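# Turn the camera's focus until the monitor shows one dot

## Task

Bring the camera into focus. The dots drawn in a ring on the small monitor must merge into one dot on top of the monitor's centre dot, and that dot must be at its smallest size. At the end the camera and the monitor must both still be upright on the table and pointing in about their original directions, or the task is failed. Release everything and move the gripper away. The result only counts if it holds without the robot touching anything.

## Robot and tools

ROBOT. There is one arm: a six-joint Doosan M1013 with a Robotiq 2F-140 two-finger gripper. Its base sits on a mount and may be slightly tilted relative to the table. Focusing presumably means turning the camera's focus or lens ring by hand without toppling the camera or the monitor. Something may occasionally tug a held part or nudge a loose object. Anything knocked off the table is a failure.

FRAMES. The scene frame has its origin on the table top under the arm's base, with +z up and +y to the left when looking along +x. The state line gives end_effector_position in metres and end_effector_quat_wxyz in this frame, plus linear (m/s) and angular (rad/s) velocities. At long reach the printed position can be off. The gripper's own axes: the fingers point along +z and close along y. end_effector_position is the spot between the pads when they are shut. Closed fingertips stick out about 33 mm past it, open ones about 9 mm. Closing pushes the tips about 24 mm further out, so keep that clearance above surfaces. The wrist camera's nominal frame is wrist_camera_optical (+z looking forward, +x right, +y down in the image). The real camera may be up to about 51 mm away from it and tilted or rolled up to about 29 degrees.

execute_actions(actions). actions is a list of up to 15 actions, run in order. Each action is a table of 1 to 15 rows, each row lasting one 1/30 s step. A table shorter than 15 rows repeats its last row until the 15 steps (0.5 s) are up. A row has 9 numbers, each from -1 to 1: dx, dy, dz, rx, ry, rz, position, force_limit, speed. The first six are an offset, not a pose, in the gripper's own axes. They are measured from the gripper's measured pose at the start of that action; for a call's first action that is the last pose reported. Every row of an action uses that same starting point; rows do not add up. A value of 1.0 stands for 0.6 m or 180 degrees. rx, ry, rz form one rotation vector. An empty list just returns state and images. If stiffness setting is allowed, a row may carry 6 more numbers from 0 to 1, one gain scale per joint in the Joint positions order, lasting until changed.

GRIPPER NUMBERS. position: +1 is fully open (140 mm), the pads touch near -0.8, and -1 closes until blocked. force_limit: -1 is about 14 N, 0 about 60 N, +1 about 107 N. speed: -1 is about 30 mm/s, 0 about 140, +1 about 250. After closing on something, confirm object_status is 2. Codes: 0 moving, 1 blocked while opening, 2 blocked while closing, 3 reached the requested position or pads met. To squeeze harder, raise force_limit and switch position between -1 and -0.98. position_measured is in counts: 3 fully open, 230 pads together, not linear in mm.

MOTION LIMITS. Each step the commanded pose is clipped to within 70 mm and 16 degrees of the measured one; position wins over orientation if both cannot be met. A large offset may need several actions. The Hand target line shows where the controller is currently heading. A pose unreachable line means the clearance check (which treats the mount as part of the arm) altered or blocked the command.

move(target, speed, stop_force, blocking). target is one 9-number row as above; its offsets count from the pose in the latest result that shows one, and the gripper travels straight toward it, turning the short way. speed is in m/s, 0.002 to 0.5, default 0.25; rotation is capped at twice that in rad/s. A path lasts 0.5 to 10 s and stops short if longer. Finger values are sent at the start. The path ignores obstacles. The arm is stiff, so aiming even slightly past a firm contact can cause a fault. stop_force (20 to 80 N, not in the first 0.2 s) ends the path when the estimated push against the motion rises that much for 2 steps; the gripper then backs up 2 steps and holds. Use it only with a very slow speed, not on rotating moves, and omit it when backing away from contact. blocking=false returns after 0.5 s while the arm keeps going; it cannot combine with stop_force, and further rows or moves are refused until a result shows the end (use wait or stop). The move: line gives the ending: done, contact, off_target, moving, held or fault, plus limits such as paced (pose clipped) or held (steps blocked; the arm may then jump fast) and the distance to target.

wait(seconds): 0 to 10; lets time pass with the last command held. stop(): brakes a running move; the fingers continue. zoom_image(camera, region): camera is cam_high (896x504) or cam_wrist (504x504); region is [x0, y0, x1, y1] in pixels from the top-left, at most 504 by 504. read_manual(section): only "licences", no motion. finished_scene(scene): pass the current scene's number once the goal holds; it cannot be undone.

FAULTS AND CARE. If a joint hits its load limit (waist 302, shoulder 302, elbow 142, forearm roll 40, wrist pitch 40, wrist roll 40 N m, held weight included), or an outside force on the arm reaches 144 N, the arm halts and yields for 10 s and the rest of the call is dropped. Long holding heats the motors; MOTOR HOT warns, and OVER-TEMPERATURE FAULT means the brakes are set until it cools. The simulation keeps running while you reason, with the robot holding its last command. Move gently near the camera and monitor, avoid hard pushes and slams, do not drop things, and open the fingers and back off before finishing.

Each tool is called after "Call:" by a JSON object that holds its "fn" and its "kwargs", one argument or row to a line.

## Session

Call:
{"fn": "execute_actions", "kwargs": {
  "actions": []
}}

Scene clock: 0.00 s.
end_effector_position=(+0.7174, -0.6560, +0.2136) position_measured=3 object_status=3 end_effector_quat_wxyz=(-0.069, -0.458, +0.842, -0.276) end_effector_velocity=(-0.000, +0.000, -0.001) end_effector_angular_velocity=(+0.000, +0.000, -0.000)
Joint positions: [-0.623  0.534  1.439 -0.51   0.769  3.352]
Joint velocities: [-0.  0.  0. -0. -0.  0.]
Hand target: +0.717, -0.656, +0.214; -0.069, -0.458, +0.842, -0.276
Joint stiffness scale: [1. 1. 1. 1. 1. 1.]

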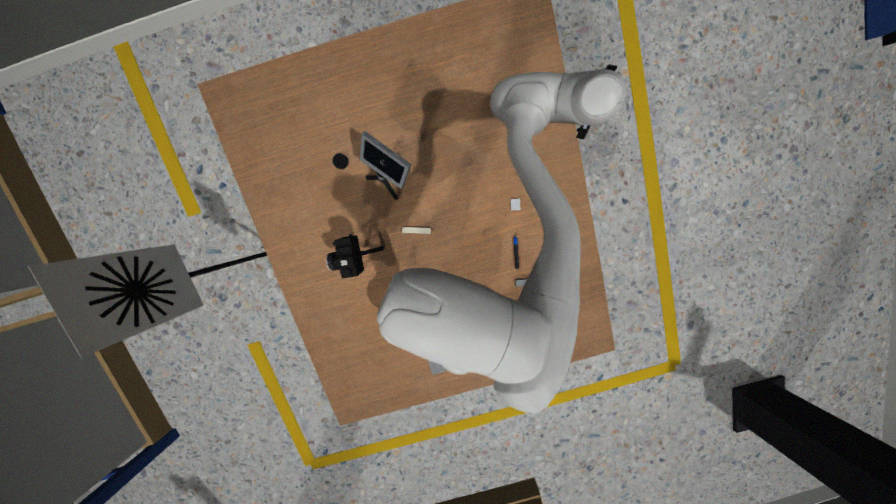

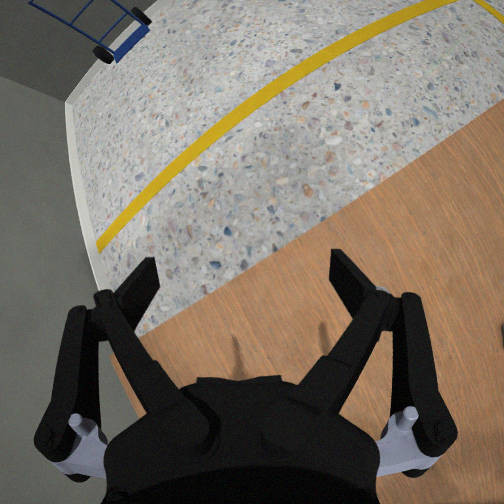

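Call:
{"fn": "zoom_image", "kwargs": {
  "camera": "cam_high",
  "region": [280, 120, 450, 300]
}}

Region (280, 120, 450, 300) of cam_high's 896x504 image, scaled by 2.800, with more detail than that image has.

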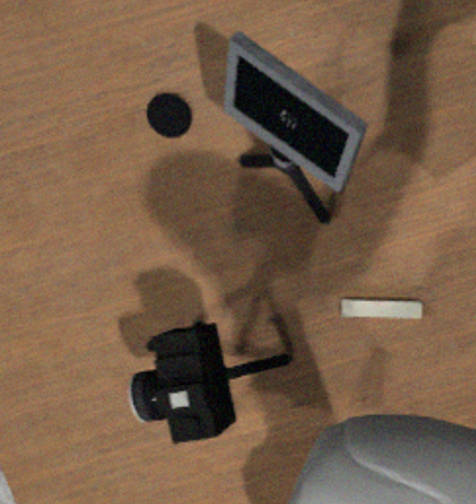

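Call:
{"fn": "move", "kwargs": {
  "target": [-0.118,0.287,-0.865,0.036,0.331,-0.186,0.3,-0.6,0],
  "speed": 0.4
}}

Call:
{"fn": "move", "kwargs": {
  "target": [0,0.15,-0.99,0,0,0,0.3,-0.6,0],
  "speed": 0.4
}}

Scene clock: 17.57 s.
end_effector_position=(+0.5502, -0.2576, +0.5530) position_measured=91 object_status=3 end_effector_quat_wxyz=(+0.516, +0.479, -0.526, +0.477) end_effector_velocity=(-0.001, +0.001, -0.000) end_effector_angular_velocity=(-0.004, +0.006, -0.001)
Joint positions: [ 0.102  0.131  1.872 -1.497  1.705  3.575]
Joint velocities: [ 0.002  0.     0.003 -0.003  0.004 -0.003]
Hand target: +0.548, -0.256, +0.554; +0.520, +0.480, -0.521, +0.478
Off the commanded pose: 0.003 m, 1 deg.
Joint stiffness scale: [1. 1. 1. 1. 1. 1.]
move: done

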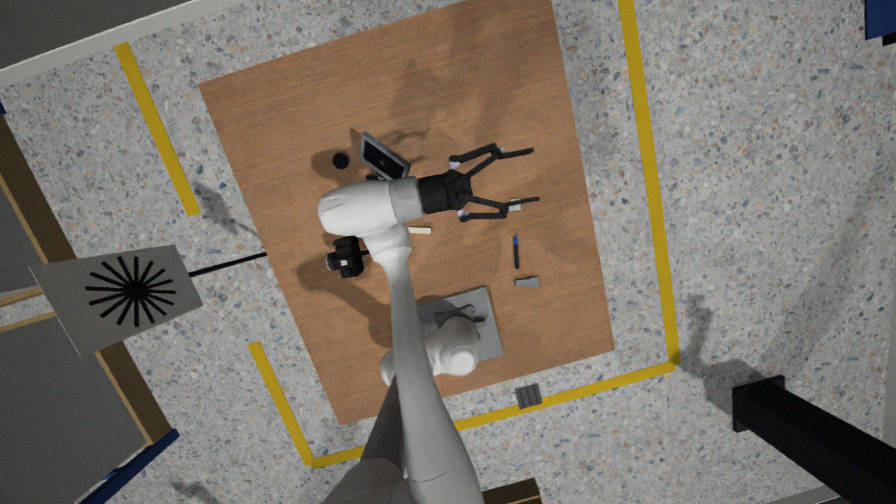

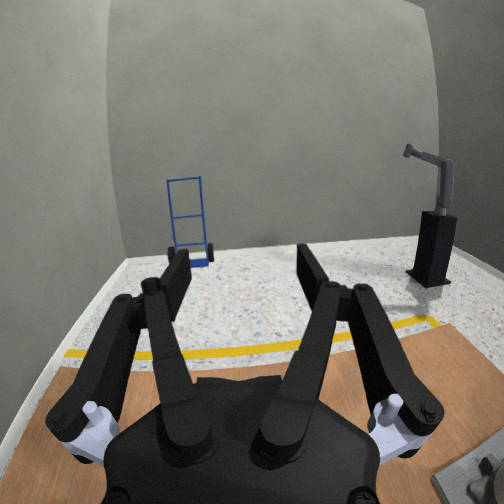

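Scene clock: 19.67 s.
end_effector_position=(+0.5124, +0.3390, +0.5562) position_measured=91 object_status=3 end_effector_quat_wxyz=(+0.517, +0.480, -0.526, +0.475) end_effector_velocity=(+0.000, +0.002, +0.000) end_effector_angular_velocity=(-0.001, +0.002, -0.001)
Joint positions: [ 0.882  0.551  1.279 -1.219  2.455  3.568]
Joint velocities: [ 0.     0.003 -0.005 -0.002  0.003 -0.004]
Hand target: +0.512, +0.342, +0.559; +0.516, +0.479, -0.526, +0.477
Off the commanded pose: 0.004 m, 0 deg.
Joint stiffness scale: [1. 1. 1. 1. 1. 1.]
move: off_target

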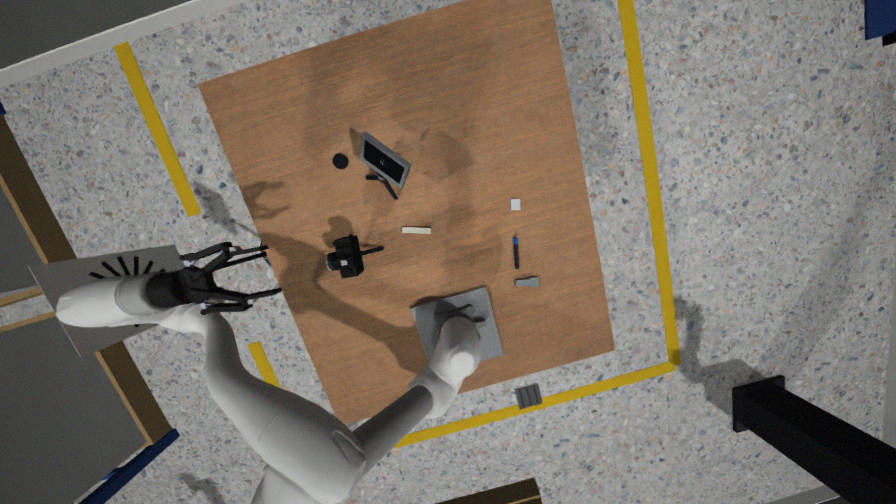

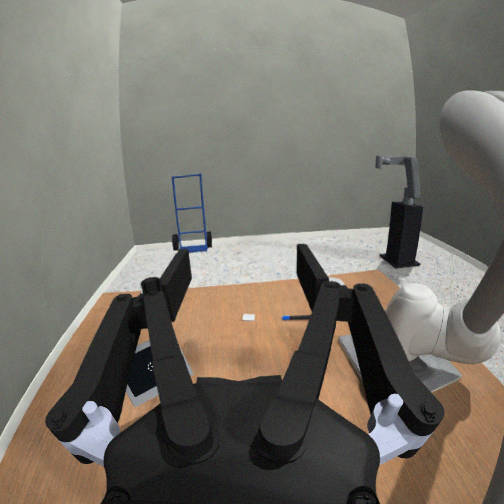

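Call:
{"fn": "move", "kwargs": {
  "target": [-0.64,0.094,-0.21,0,0.004,0,0.3,-0.6,0],
  "speed": 0.3
}}

Call:
{"fn": "zoom_image", "kwargs": {
  "camera": "cam_wrist",
  "region": [140, 150, 350, 360]
}}

Call:
{"fn": "zoom_image", "kwargs": {
  "camera": "cam_high",
  "region": [360, 135, 410, 185]
}}

Scene clock: 27.97 s.
end_effector_position=(+0.4698, +0.4710, +0.1757) position_measured=91 object_status=3 end_effector_quat_wxyz=(+0.523, +0.475, -0.520, +0.480) end_effector_velocity=(+0.000, +0.001, +0.000) end_effector_angular_velocity=(+0.002, -0.002, -0.001)
Joint positions: [ 1.012  0.97   1.284 -0.728  2.324  4.16 ]
Joint velocities: [-0.     0.    -0.002  0.002  0.     0.002]
Hand target: +0.469, +0.474, +0.173; +0.520, +0.477, -0.523, +0.478
Off the commanded pose: 0.004 m, 1 deg.
Joint stiffness scale: [1. 1. 1. 1. 1. 1.]
move: off_target

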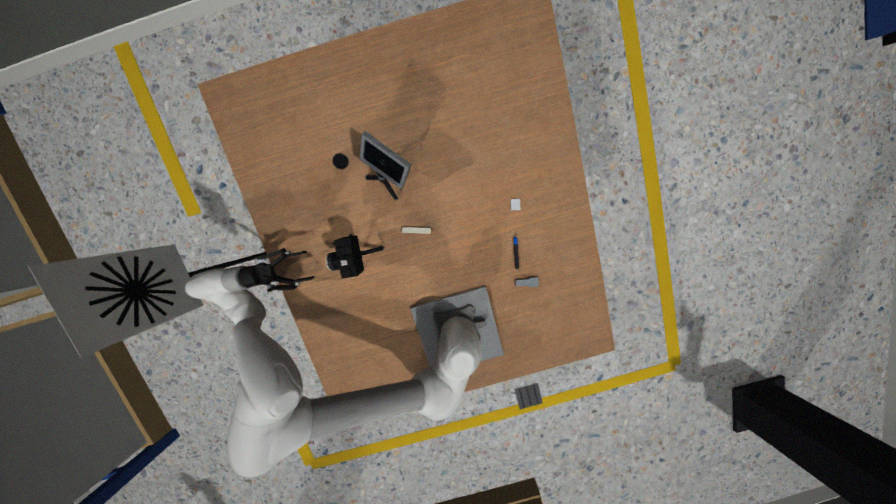

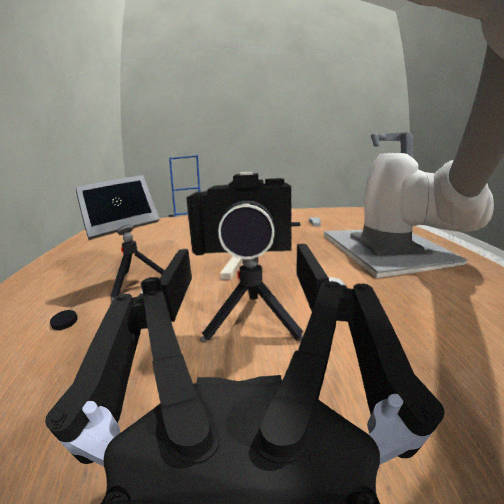

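Region (140, 150, 350, 360) of cam_wrist's 504x504 image, scaled by 2.400, with more detail than that image has.

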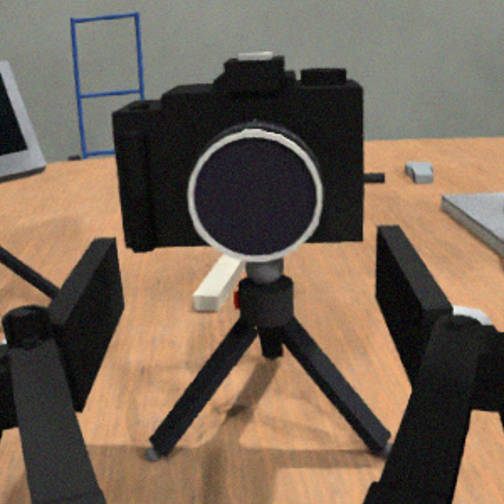

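Region (360, 135, 410, 185) of cam_high's 896x504 image, scaled by 10.080, with more detail than that image has.

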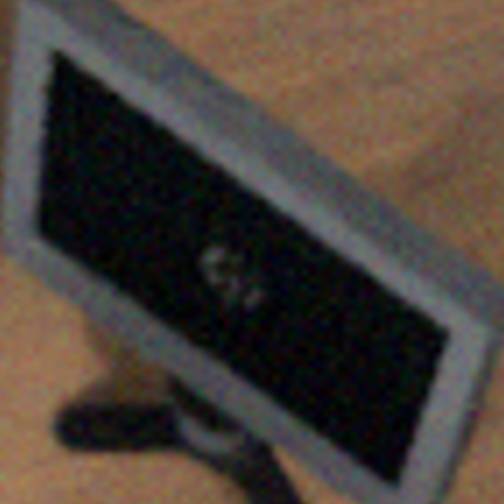

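Call:
{"fn": "move", "kwargs": {
  "target": [0.008,0.006,0.149,0,0,0,0.2,-0.6,0],
  "speed": 0.07
}}

Call:
{"fn": "zoom_image", "kwargs": {
  "camera": "cam_high",
  "region": [280, 210, 400, 300]
}}

Scene clock: 34.27 s.
end_effector_position=(+0.4599, +0.3859, +0.1825) position_measured=104 object_status=3 end_effector_quat_wxyz=(+0.522, +0.476, -0.518, +0.482) end_effector_velocity=(-0.000, -0.001, -0.000) end_effector_angular_velocity=(-0.000, -0.000, +0.000)
Joint positions: [ 0.968  0.868  1.49  -0.725  2.222  4.216]
Joint velocities: [-0.001 -0.001  0.003 -0.    -0.002  0.001]
Hand target: +0.458, +0.382, +0.181; +0.523, +0.475, -0.520, +0.480
Off the commanded pose: 0.004 m, 0 deg.
Joint stiffness scale: [1. 1. 1. 1. 1. 1.]
move: off_target

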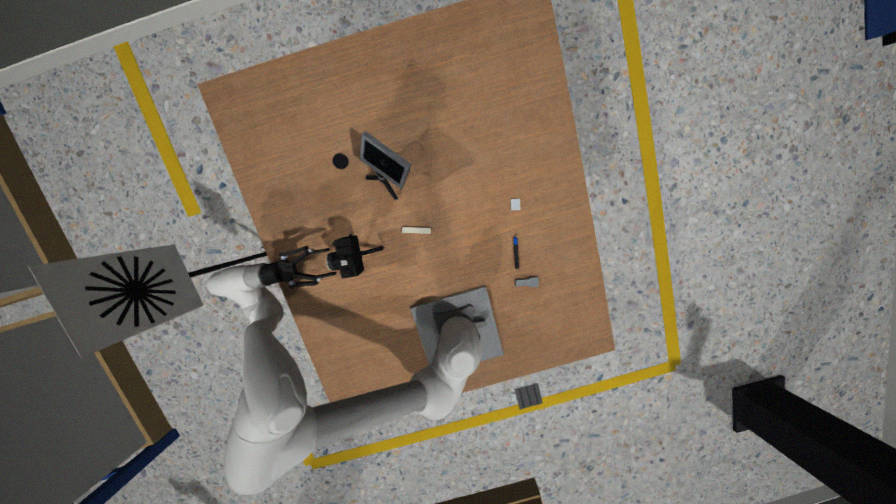

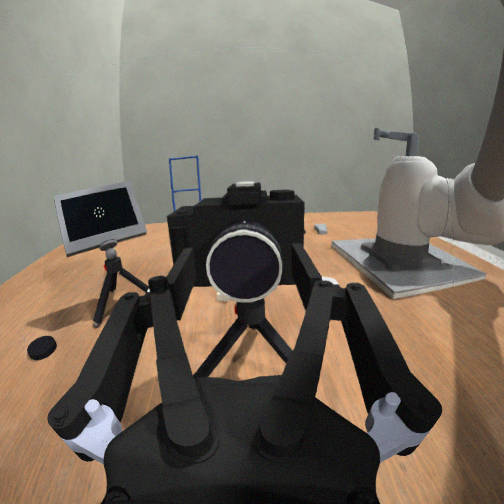

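Region (280, 210, 400, 300) of cam_high's 896x504 image, scaled by 4.200, with more detail than that image has; it fills the top 378 rows of this view, and the rest is white.

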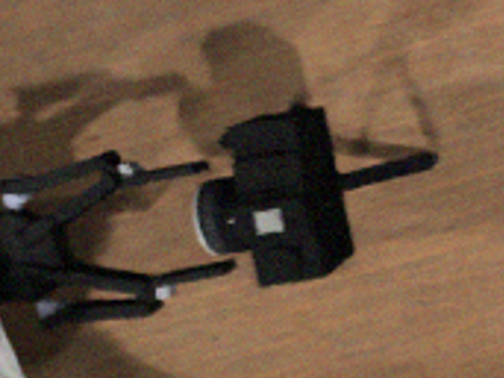

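Call:
{"fn": "move", "kwargs": {
  "target": [-0.012,0,0.008,0,0,0,0.2,-0.6,0],
  "speed": 0.02
}}

Call:
{"fn": "execute_actions", "kwargs": {
  "actions": [
    [[0,0,0,0,0,0,-1,-0.6,-1]],
    [[0,0,0,0,0,0,-1,-0.6,-1]]
  ]
}}

Call:
{"fn": "zoom_image", "kwargs": {
  "camera": "cam_wrist",
  "region": [70, 185, 130, 245]
}}

Call:
{"fn": "move", "kwargs": {
  "target": [0,0,0,0,0,-0.11,-1,-0.6,-1],
  "speed": 0.2
}}

Scene clock: 43.80 s.
end_effector_position=(+0.4604, +0.3845, +0.1791) position_measured=104 object_status=3 end_effector_quat_wxyz=(+0.520, +0.477, -0.519, +0.482) end_effector_velocity=(+0.000, -0.000, -0.001) end_effector_angular_velocity=(+0.002, -0.002, +0.002)
Joint positions: [ 0.968  0.869  1.494 -0.725  2.214  4.221]
Joint velocities: [ 0.     0.001  0.    -0.    -0.003  0.002]
Hand target: +0.459, +0.381, +0.175; +0.522, +0.476, -0.518, +0.482
Off the commanded pose: 0.005 m, 0 deg.
Joint stiffness scale: [1. 1. 1. 1. 1. 1.]
move: off_target

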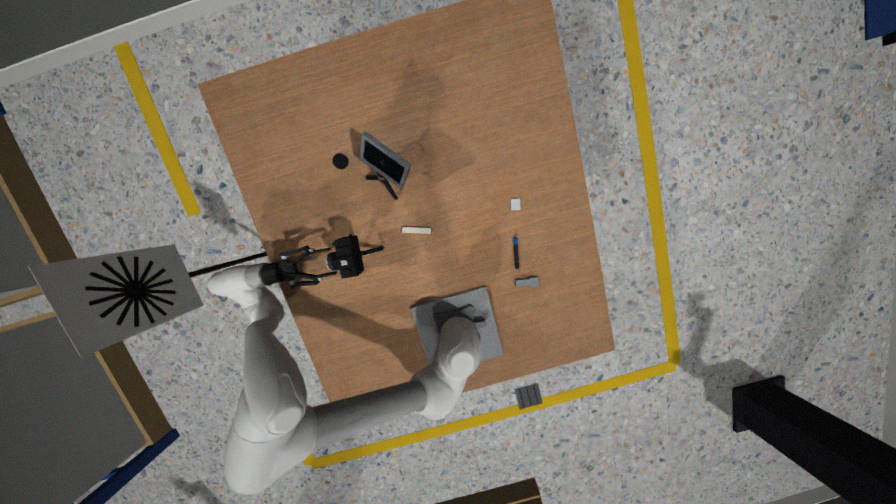

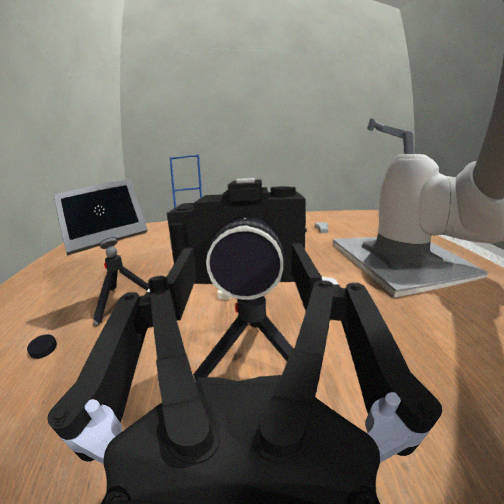

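Scene clock: 44.80 s.
end_effector_position=(+0.4604, +0.3845, +0.1791) position_measured=133 object_status=2 end_effector_quat_wxyz=(+0.520, +0.477, -0.519, +0.482) end_effector_velocity=(-0.000, -0.001, -0.000) end_effector_angular_velocity=(-0.002, +0.001, -0.001)
Joint positions: [ 0.968  0.869  1.494 -0.725  2.214  4.221]
Joint velocities: [-0.001  0.     0.002 -0.    -0.     0.   ]
Hand target: +0.460, +0.384, +0.179; +0.520, +0.477, -0.519, +0.482
Off the commanded pose: 0.000 m, 0 deg.
Joint stiffness scale: [1. 1. 1. 1. 1. 1.]

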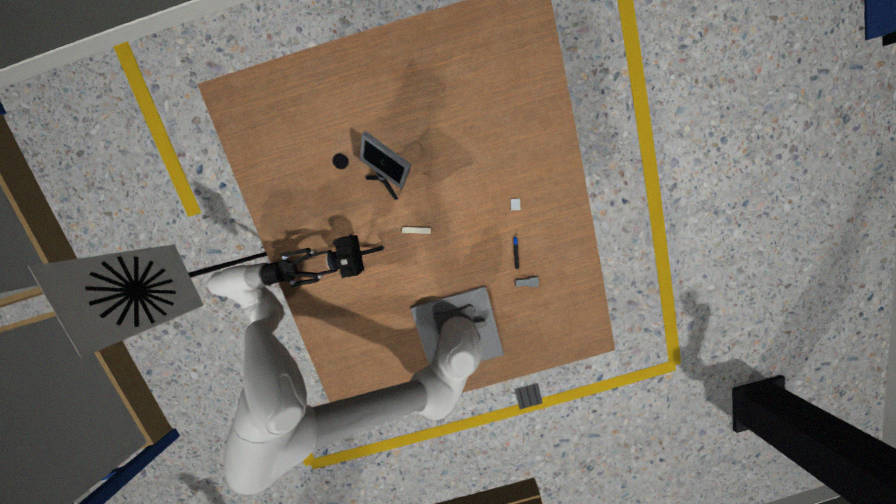

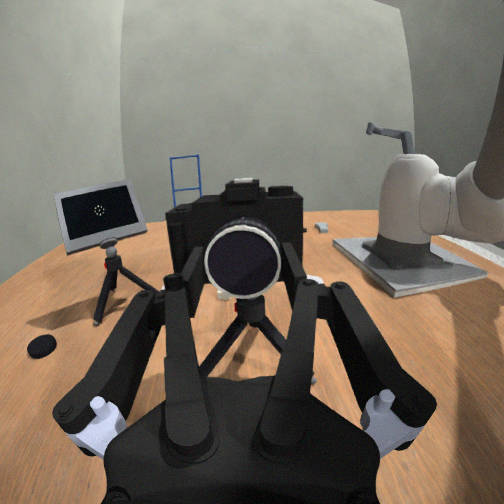

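Region (70, 185, 130, 245) of cam_wrist's 504x504 image, scaled by 8.400, with more detail than that image has.

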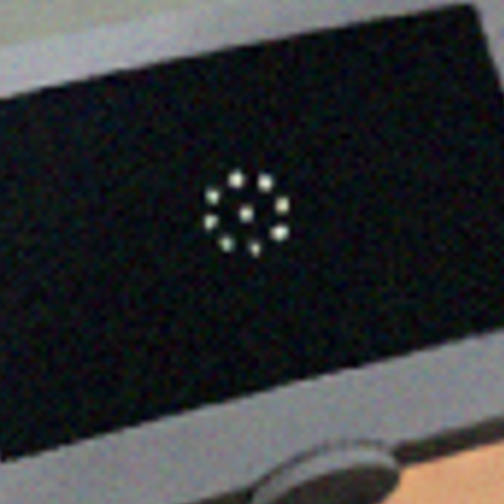

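Scene clock: 46.07 s.
end_effector_position=(+0.4604, +0.3845, +0.1791) position_measured=133 object_status=2 end_effector_quat_wxyz=(+0.594, +0.558, -0.431, +0.388) end_effector_velocity=(-0.000, +0.000, +0.000) end_effector_angular_velocity=(+0.001, +0.012, -0.000)
Joint positions: [ 0.968  0.869  1.494 -0.725  2.214  3.882]
Joint velocities: [ 0.     0.    -0.001  0.     0.    -0.012]
Hand target: +0.460, +0.384, +0.179; +0.595, +0.559, -0.429, +0.386
Off the commanded pose: 0.000 m, 0 deg.
Joint stiffness scale: [1. 1. 1. 1. 1. 1.]
move: done

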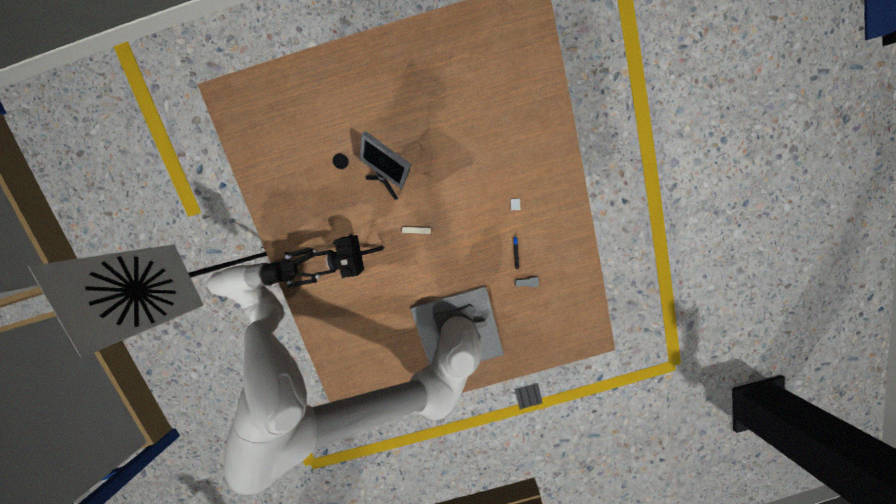

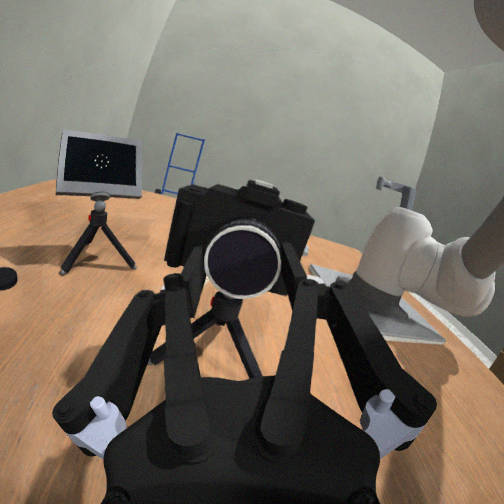

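Call:
{"fn": "execute_actions", "kwargs": {
  "actions": []
}}

Scene clock: 60.17 s.
end_effector_position=(+0.4604, +0.3845, +0.1791) position_measured=133 object_status=2 end_effector_quat_wxyz=(+0.594, +0.558, -0.431, +0.387) end_effector_velocity=(-0.001, -0.000, -0.000) end_effector_angular_velocity=(-0.002, +0.001, -0.000)
Joint positions: [ 0.968  0.869  1.494 -0.725  2.214  3.881]
Joint velocities: [0.    0.    0.001 0.    0.001 0.   ]
Hand target: +0.460, +0.384, +0.179; +0.595, +0.559, -0.429, +0.386
Off the commanded pose: 0.000 m, 0 deg.
Joint stiffness scale: [1. 1. 1. 1. 1. 1.]

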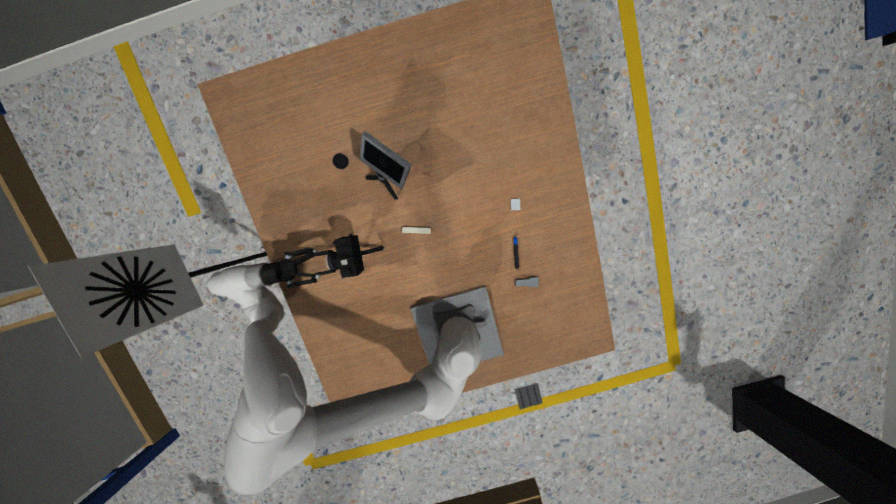

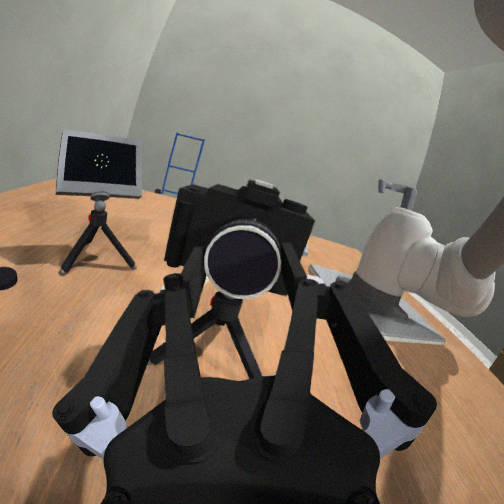

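Call:
{"fn": "zoom_image", "kwargs": {
  "camera": "cam_wrist",
  "region": [72, 130, 132, 190]
}}

Call:
{"fn": "move", "kwargs": {
  "target": [0,0,0,0,0,0.22,-1,-0.6,-1],
  "speed": 0.2
}}

Region (72, 130, 132, 190) of cam_wrist's 504x504 image, scaled by 8.400, with more detail than that image has.

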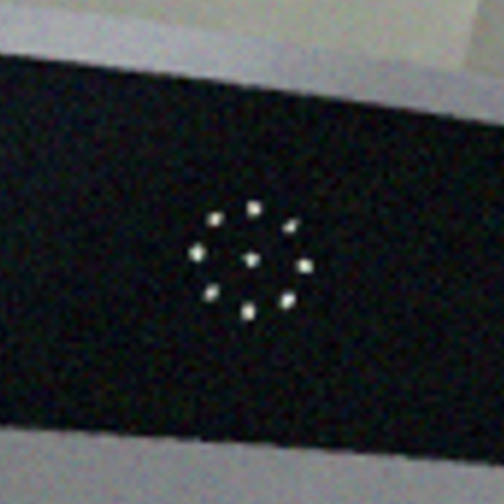

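Scene clock: 65.37 s.
end_effector_position=(+0.4604, +0.3845, +0.1791) position_measured=133 object_status=2 end_effector_quat_wxyz=(-0.430, -0.381, +0.593, -0.564) end_effector_velocity=(+0.000, -0.000, +0.000) end_effector_angular_velocity=(-0.002, -0.012, -0.001)
Joint positions: [ 0.968  0.869  1.494 -0.725  2.214  4.565]
Joint velocities: [-0.     0.     0.     0.     0.     0.013]
Hand target: +0.460, +0.384, +0.179; -0.428, -0.379, +0.594, -0.566
Off the commanded pose: 0.000 m, 0 deg.
Joint stiffness scale: [1. 1. 1. 1. 1. 1.]
move: done

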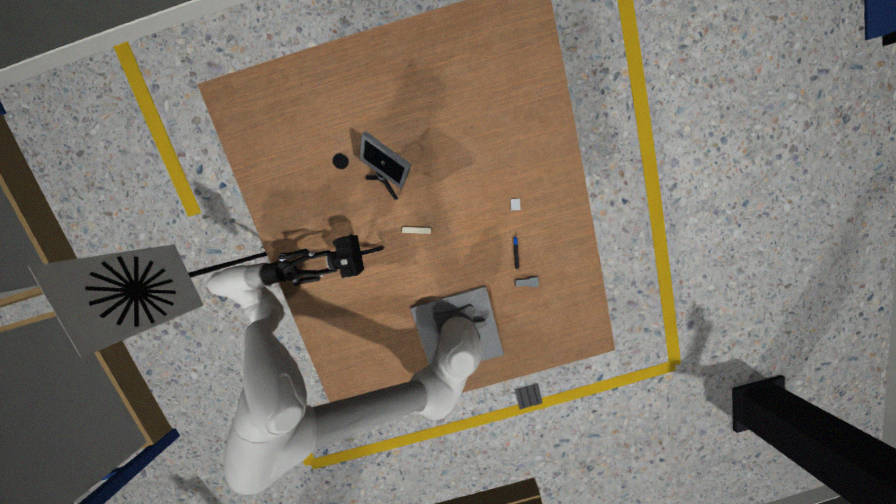

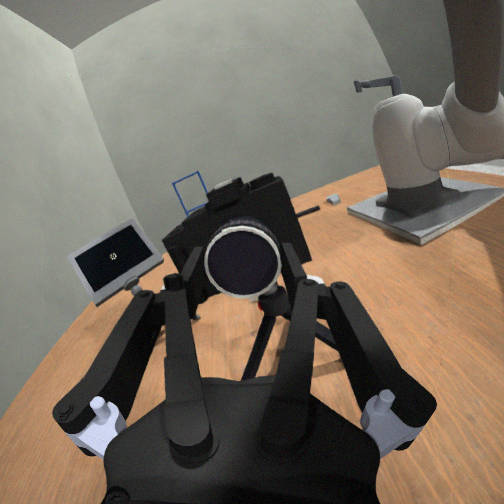

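Call:
{"fn": "zoom_image", "kwargs": {
  "camera": "cam_wrist",
  "region": [84, 227, 144, 287]
}}

Region (84, 227, 144, 287) of cam_wrist's 504x504 image, scaled by 8.400, with more detail than that image has.

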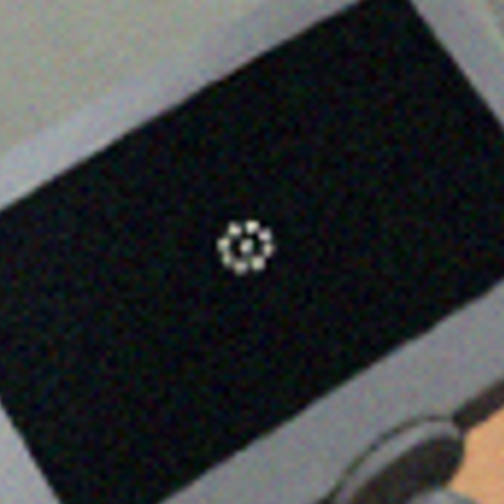

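Call:
{"fn": "execute_actions", "kwargs": {
  "actions": [
    [[0,0,0,0,0,0,0.1,-0.6,-1]],
    [[0,0,0,0,0,0,0.1,-0.6,-1]]
  ]
}}

Call:
{"fn": "move", "kwargs": {
  "target": [0,0,0,0,0,-0.2,0.1,-0.6,-1],
  "speed": 0.25
}}

Call:
{"fn": "execute_actions", "kwargs": {
  "actions": [
    [[0,0,0,0,0,0,-1,-0.6,-1]],
    [[0,0,0,0,0,0,-1,-0.6,-1]],
    [[0,0,0,0,0,0,-1,-0.6,-1]]
  ]
}}

Scene clock: 76.53 s.
end_effector_position=(+0.4604, +0.3845, +0.1791) position_measured=117 object_status=3 end_effector_quat_wxyz=(-0.429, -0.381, +0.593, -0.565) end_effector_velocity=(-0.000, +0.000, -0.001) end_effector_angular_velocity=(-0.001, +0.000, +0.000)
Joint positions: [ 0.968  0.869  1.494 -0.725  2.214  4.567]
Joint velocities: [ 0.     0.002 -0.    -0.     0.     0.   ]
Hand target: +0.460, +0.384, +0.179; -0.429, -0.381, +0.593, -0.565
Off the commanded pose: 0.000 m, 0 deg.
Joint stiffness scale: [1. 1. 1. 1. 1. 1.]

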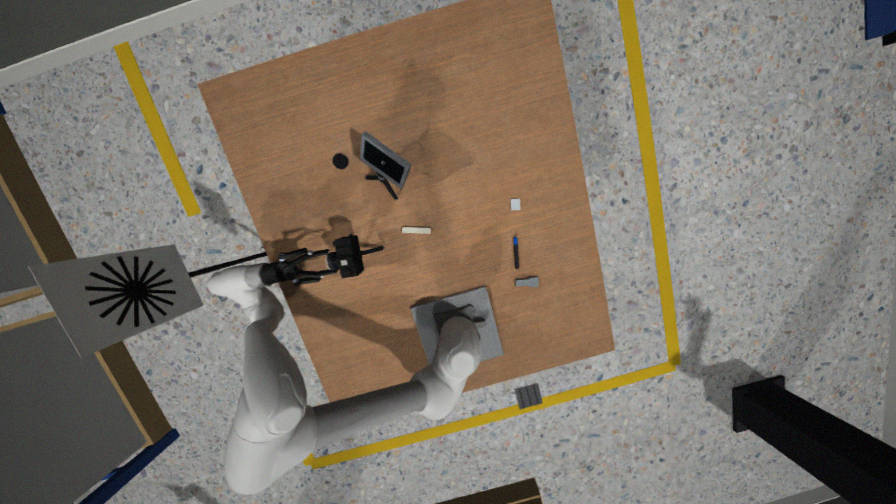

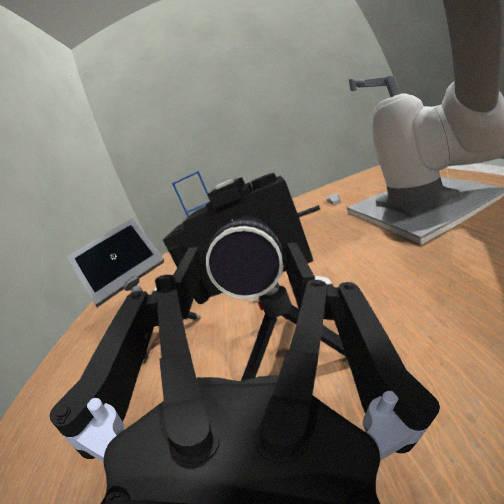

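Scene clock: 78.23 s.
end_effector_position=(+0.4604, +0.3845, +0.1791) position_measured=117 object_status=3 end_effector_quat_wxyz=(+0.581, +0.544, -0.448, +0.406) end_effector_velocity=(-0.000, -0.000, +0.000) end_effector_angular_velocity=(+0.002, +0.010, -0.000)
Joint positions: [ 0.968  0.869  1.494 -0.725  2.214  3.944]
Joint velocities: [ 0.    -0.001  0.     0.    -0.    -0.011]
Hand target: +0.460, +0.384, +0.179; +0.583, +0.546, -0.447, +0.404
Off the commanded pose: 0.000 m, 0 deg.
Joint stiffness scale: [1. 1. 1. 1. 1. 1.]
move: done

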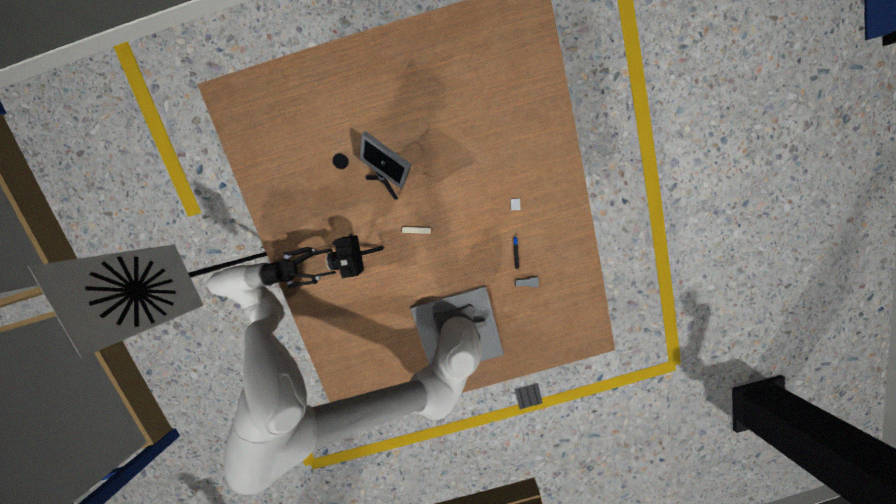

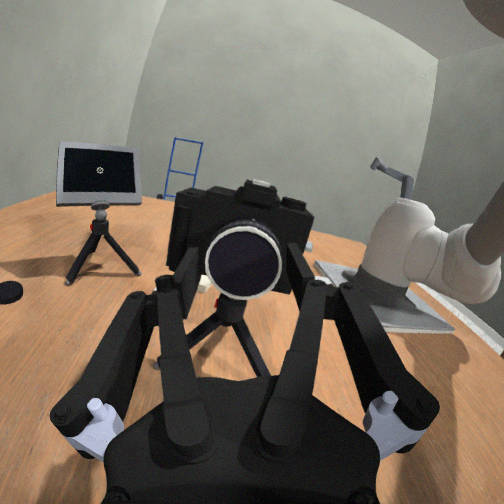

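Scene clock: 79.73 s.
end_effector_position=(+0.4604, +0.3845, +0.1791) position_measured=133 object_status=2 end_effector_quat_wxyz=(+0.581, +0.544, -0.448, +0.406) end_effector_velocity=(-0.000, +0.000, +0.000) end_effector_angular_velocity=(+0.001, -0.001, +0.000)
Joint positions: [ 0.968  0.869  1.494 -0.725  2.214  3.944]
Joint velocities: [ 0.     0.    -0.001  0.     0.     0.001]
Hand target: +0.460, +0.384, +0.179; +0.581, +0.544, -0.448, +0.406
Off the commanded pose: 0.000 m, 0 deg.
Joint stiffness scale: [1. 1. 1. 1. 1. 1.]

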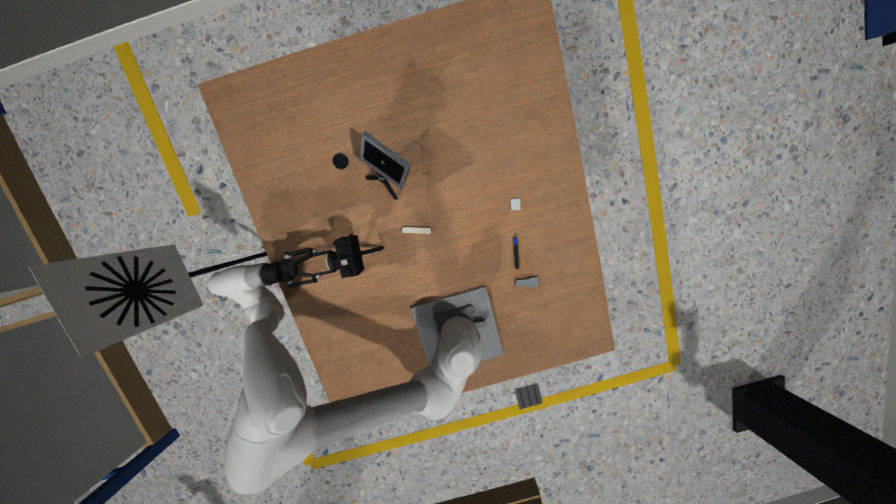

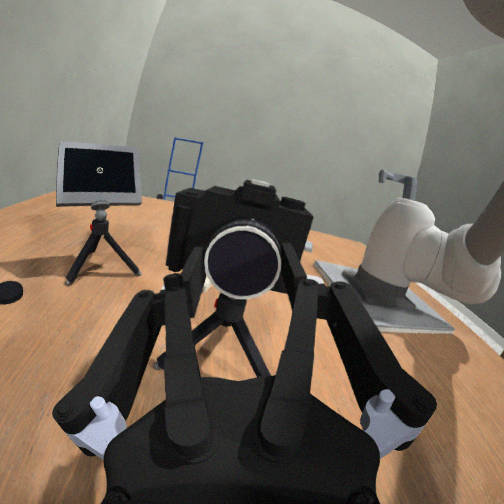

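Call:
{"fn": "zoom_image", "kwargs": {
  "camera": "cam_wrist",
  "region": [70, 140, 130, 200]
}}

Call:
{"fn": "move", "kwargs": {
  "target": [0,0,0,0,0,0.09,-1,-0.6,-1],
  "speed": 0.2
}}

Call:
{"fn": "zoom_image", "kwargs": {
  "camera": "cam_wrist",
  "region": [84, 196, 114, 226]
}}

Region (70, 140, 130, 200) of cam_wrist's 504x504 image, scaled by 8.400, with more detail than that image has.

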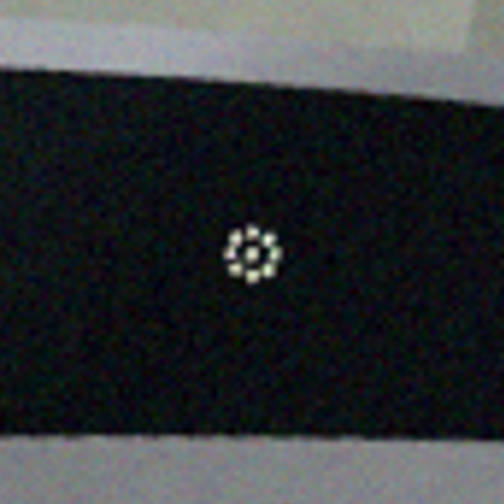

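Scene clock: 85.73 s.
end_effector_position=(+0.4604, +0.3845, +0.1792) position_measured=133 object_status=2 end_effector_quat_wxyz=(+0.520, +0.477, -0.519, +0.482) end_effector_velocity=(-0.000, -0.000, +0.000) end_effector_angular_velocity=(-0.001, -0.012, +0.000)
Joint positions: [ 0.968  0.869  1.494 -0.725  2.214  4.221]
Joint velocities: [-0.    -0.001  0.001 -0.    -0.     0.013]
Hand target: +0.460, +0.384, +0.179; +0.518, +0.476, -0.520, +0.484
Off the commanded pose: 0.000 m, 0 deg.
Joint stiffness scale: [1. 1. 1. 1. 1. 1.]
move: done

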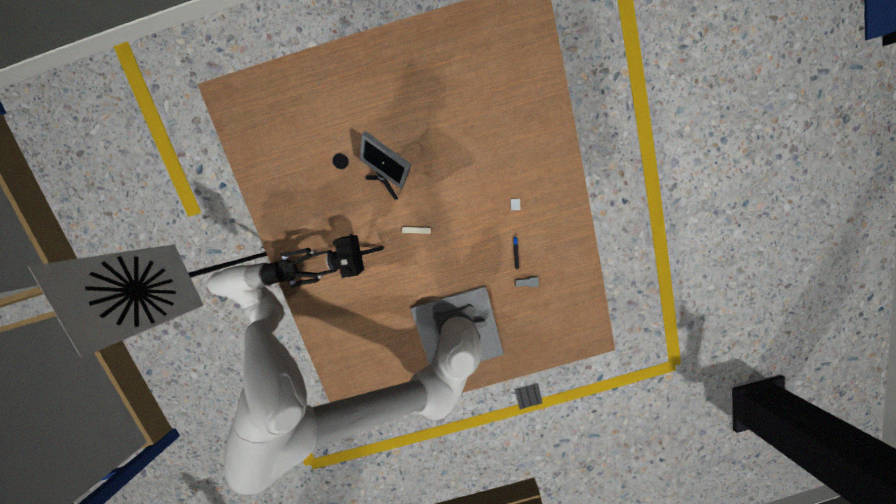

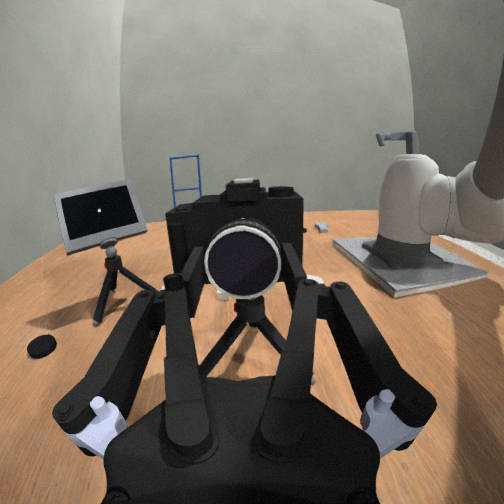

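Region (84, 196, 114, 226) of cam_wrist's 504x504 image, scaled by 16.800, with more detail than that image has.

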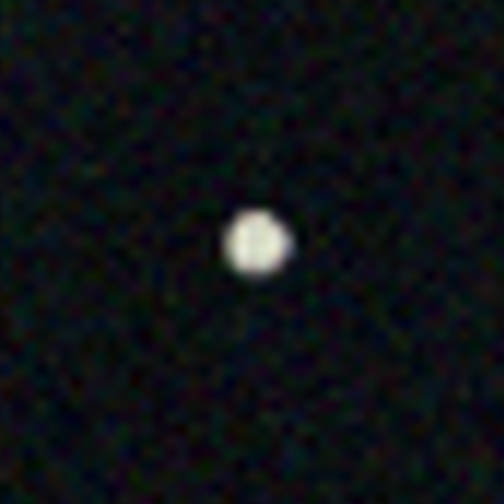

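Call:
{"fn": "move", "kwargs": {
  "target": [0,0,0,0,0,0.045,-1,-0.6,-1],
  "speed": 0.2
}}

Call:
{"fn": "zoom_image", "kwargs": {
  "camera": "cam_wrist",
  "region": [88, 215, 118, 245]
}}

Call:
{"fn": "move", "kwargs": {
  "target": [0,0,0,0,0,0.02,-1,-0.6,-1],
  "speed": 0.2
}}

Call:
{"fn": "zoom_image", "kwargs": {
  "camera": "cam_wrist",
  "region": [91, 223, 121, 253]
}}

Scene clock: 94.73 s.
end_effector_position=(+0.4604, +0.3845, +0.1792) position_measured=133 object_status=2 end_effector_quat_wxyz=(+0.486, +0.441, -0.550, +0.516) end_effector_velocity=(+0.000, +0.000, -0.001) end_effector_angular_velocity=(-0.001, -0.009, +0.000)
Joint positions: [ 0.968  0.869  1.494 -0.725  2.214  4.356]
Joint velocities: [-0.     0.002 -0.001  0.    -0.     0.01 ]
Hand target: +0.460, +0.384, +0.179; +0.485, +0.439, -0.551, +0.518
Off the commanded pose: 0.000 m, 0 deg.
Joint stiffness scale: [1. 1. 1. 1. 1. 1.]
move: done

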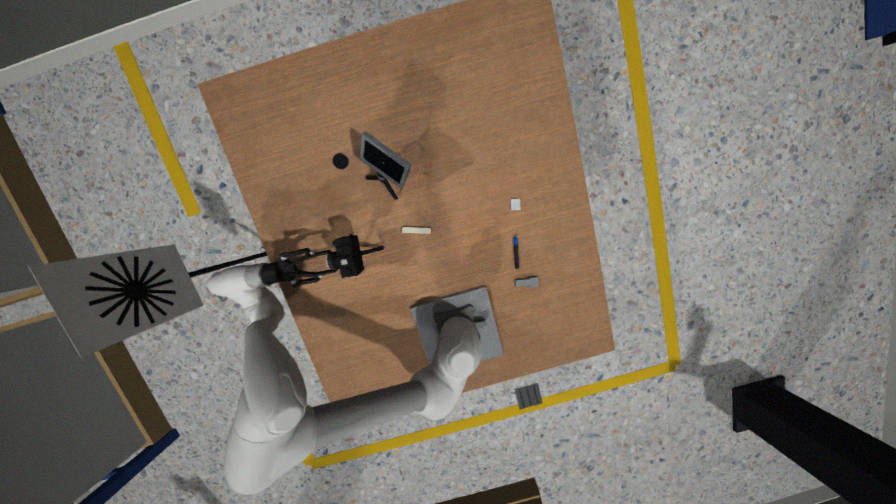

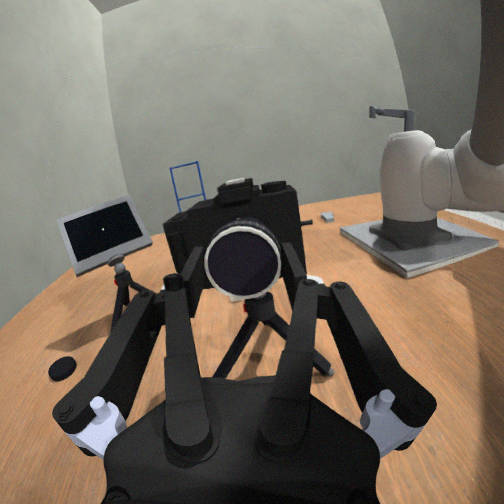

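Region (88, 215, 118, 245) of cam_wrist's 504x504 image, scaled by 16.800, with more detail than that image has.

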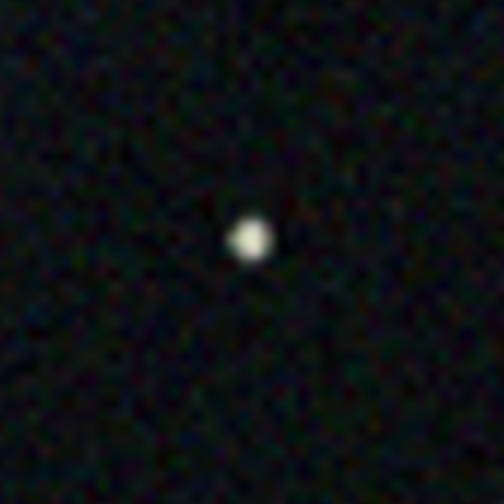

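Scene clock: 95.43 s.
end_effector_position=(+0.4604, +0.3845, +0.1792) position_measured=133 object_status=2 end_effector_quat_wxyz=(-0.472, -0.425, +0.562, -0.530) end_effector_velocity=(-0.000, -0.000, +0.000) end_effector_angular_velocity=(-0.002, -0.010, +0.000)
Joint positions: [ 0.968  0.869  1.494 -0.725  2.214  4.412]
Joint velocities: [ 0.    -0.001  0.001  0.     0.     0.011]
Hand target: +0.460, +0.384, +0.179; -0.470, -0.424, +0.563, -0.531
Off the commanded pose: 0.000 m, 0 deg.
Joint stiffness scale: [1. 1. 1. 1. 1. 1.]
move: done

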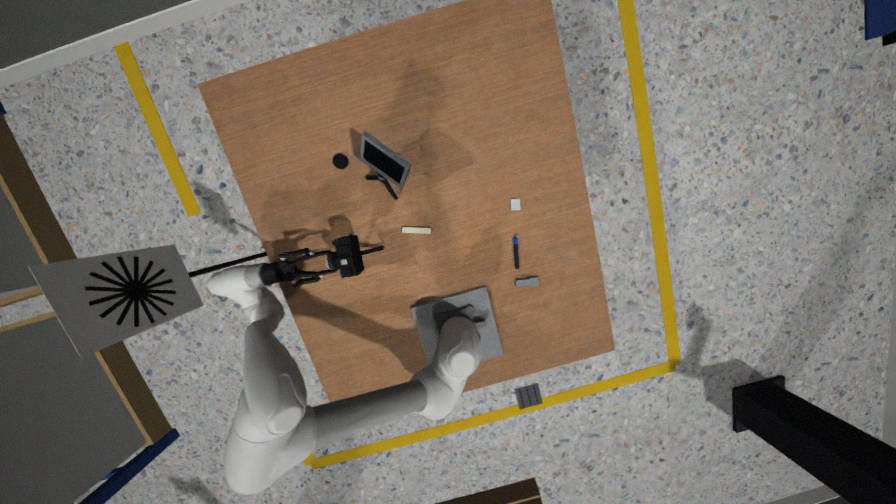

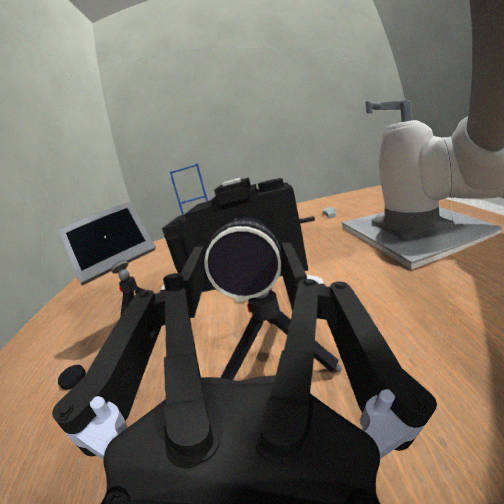

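Region (91, 223, 121, 253) of cam_wrist's 504x504 image, scaled by 16.800, with more detail than that image has.

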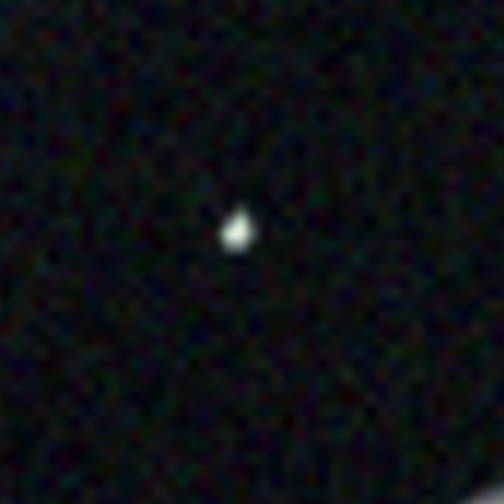

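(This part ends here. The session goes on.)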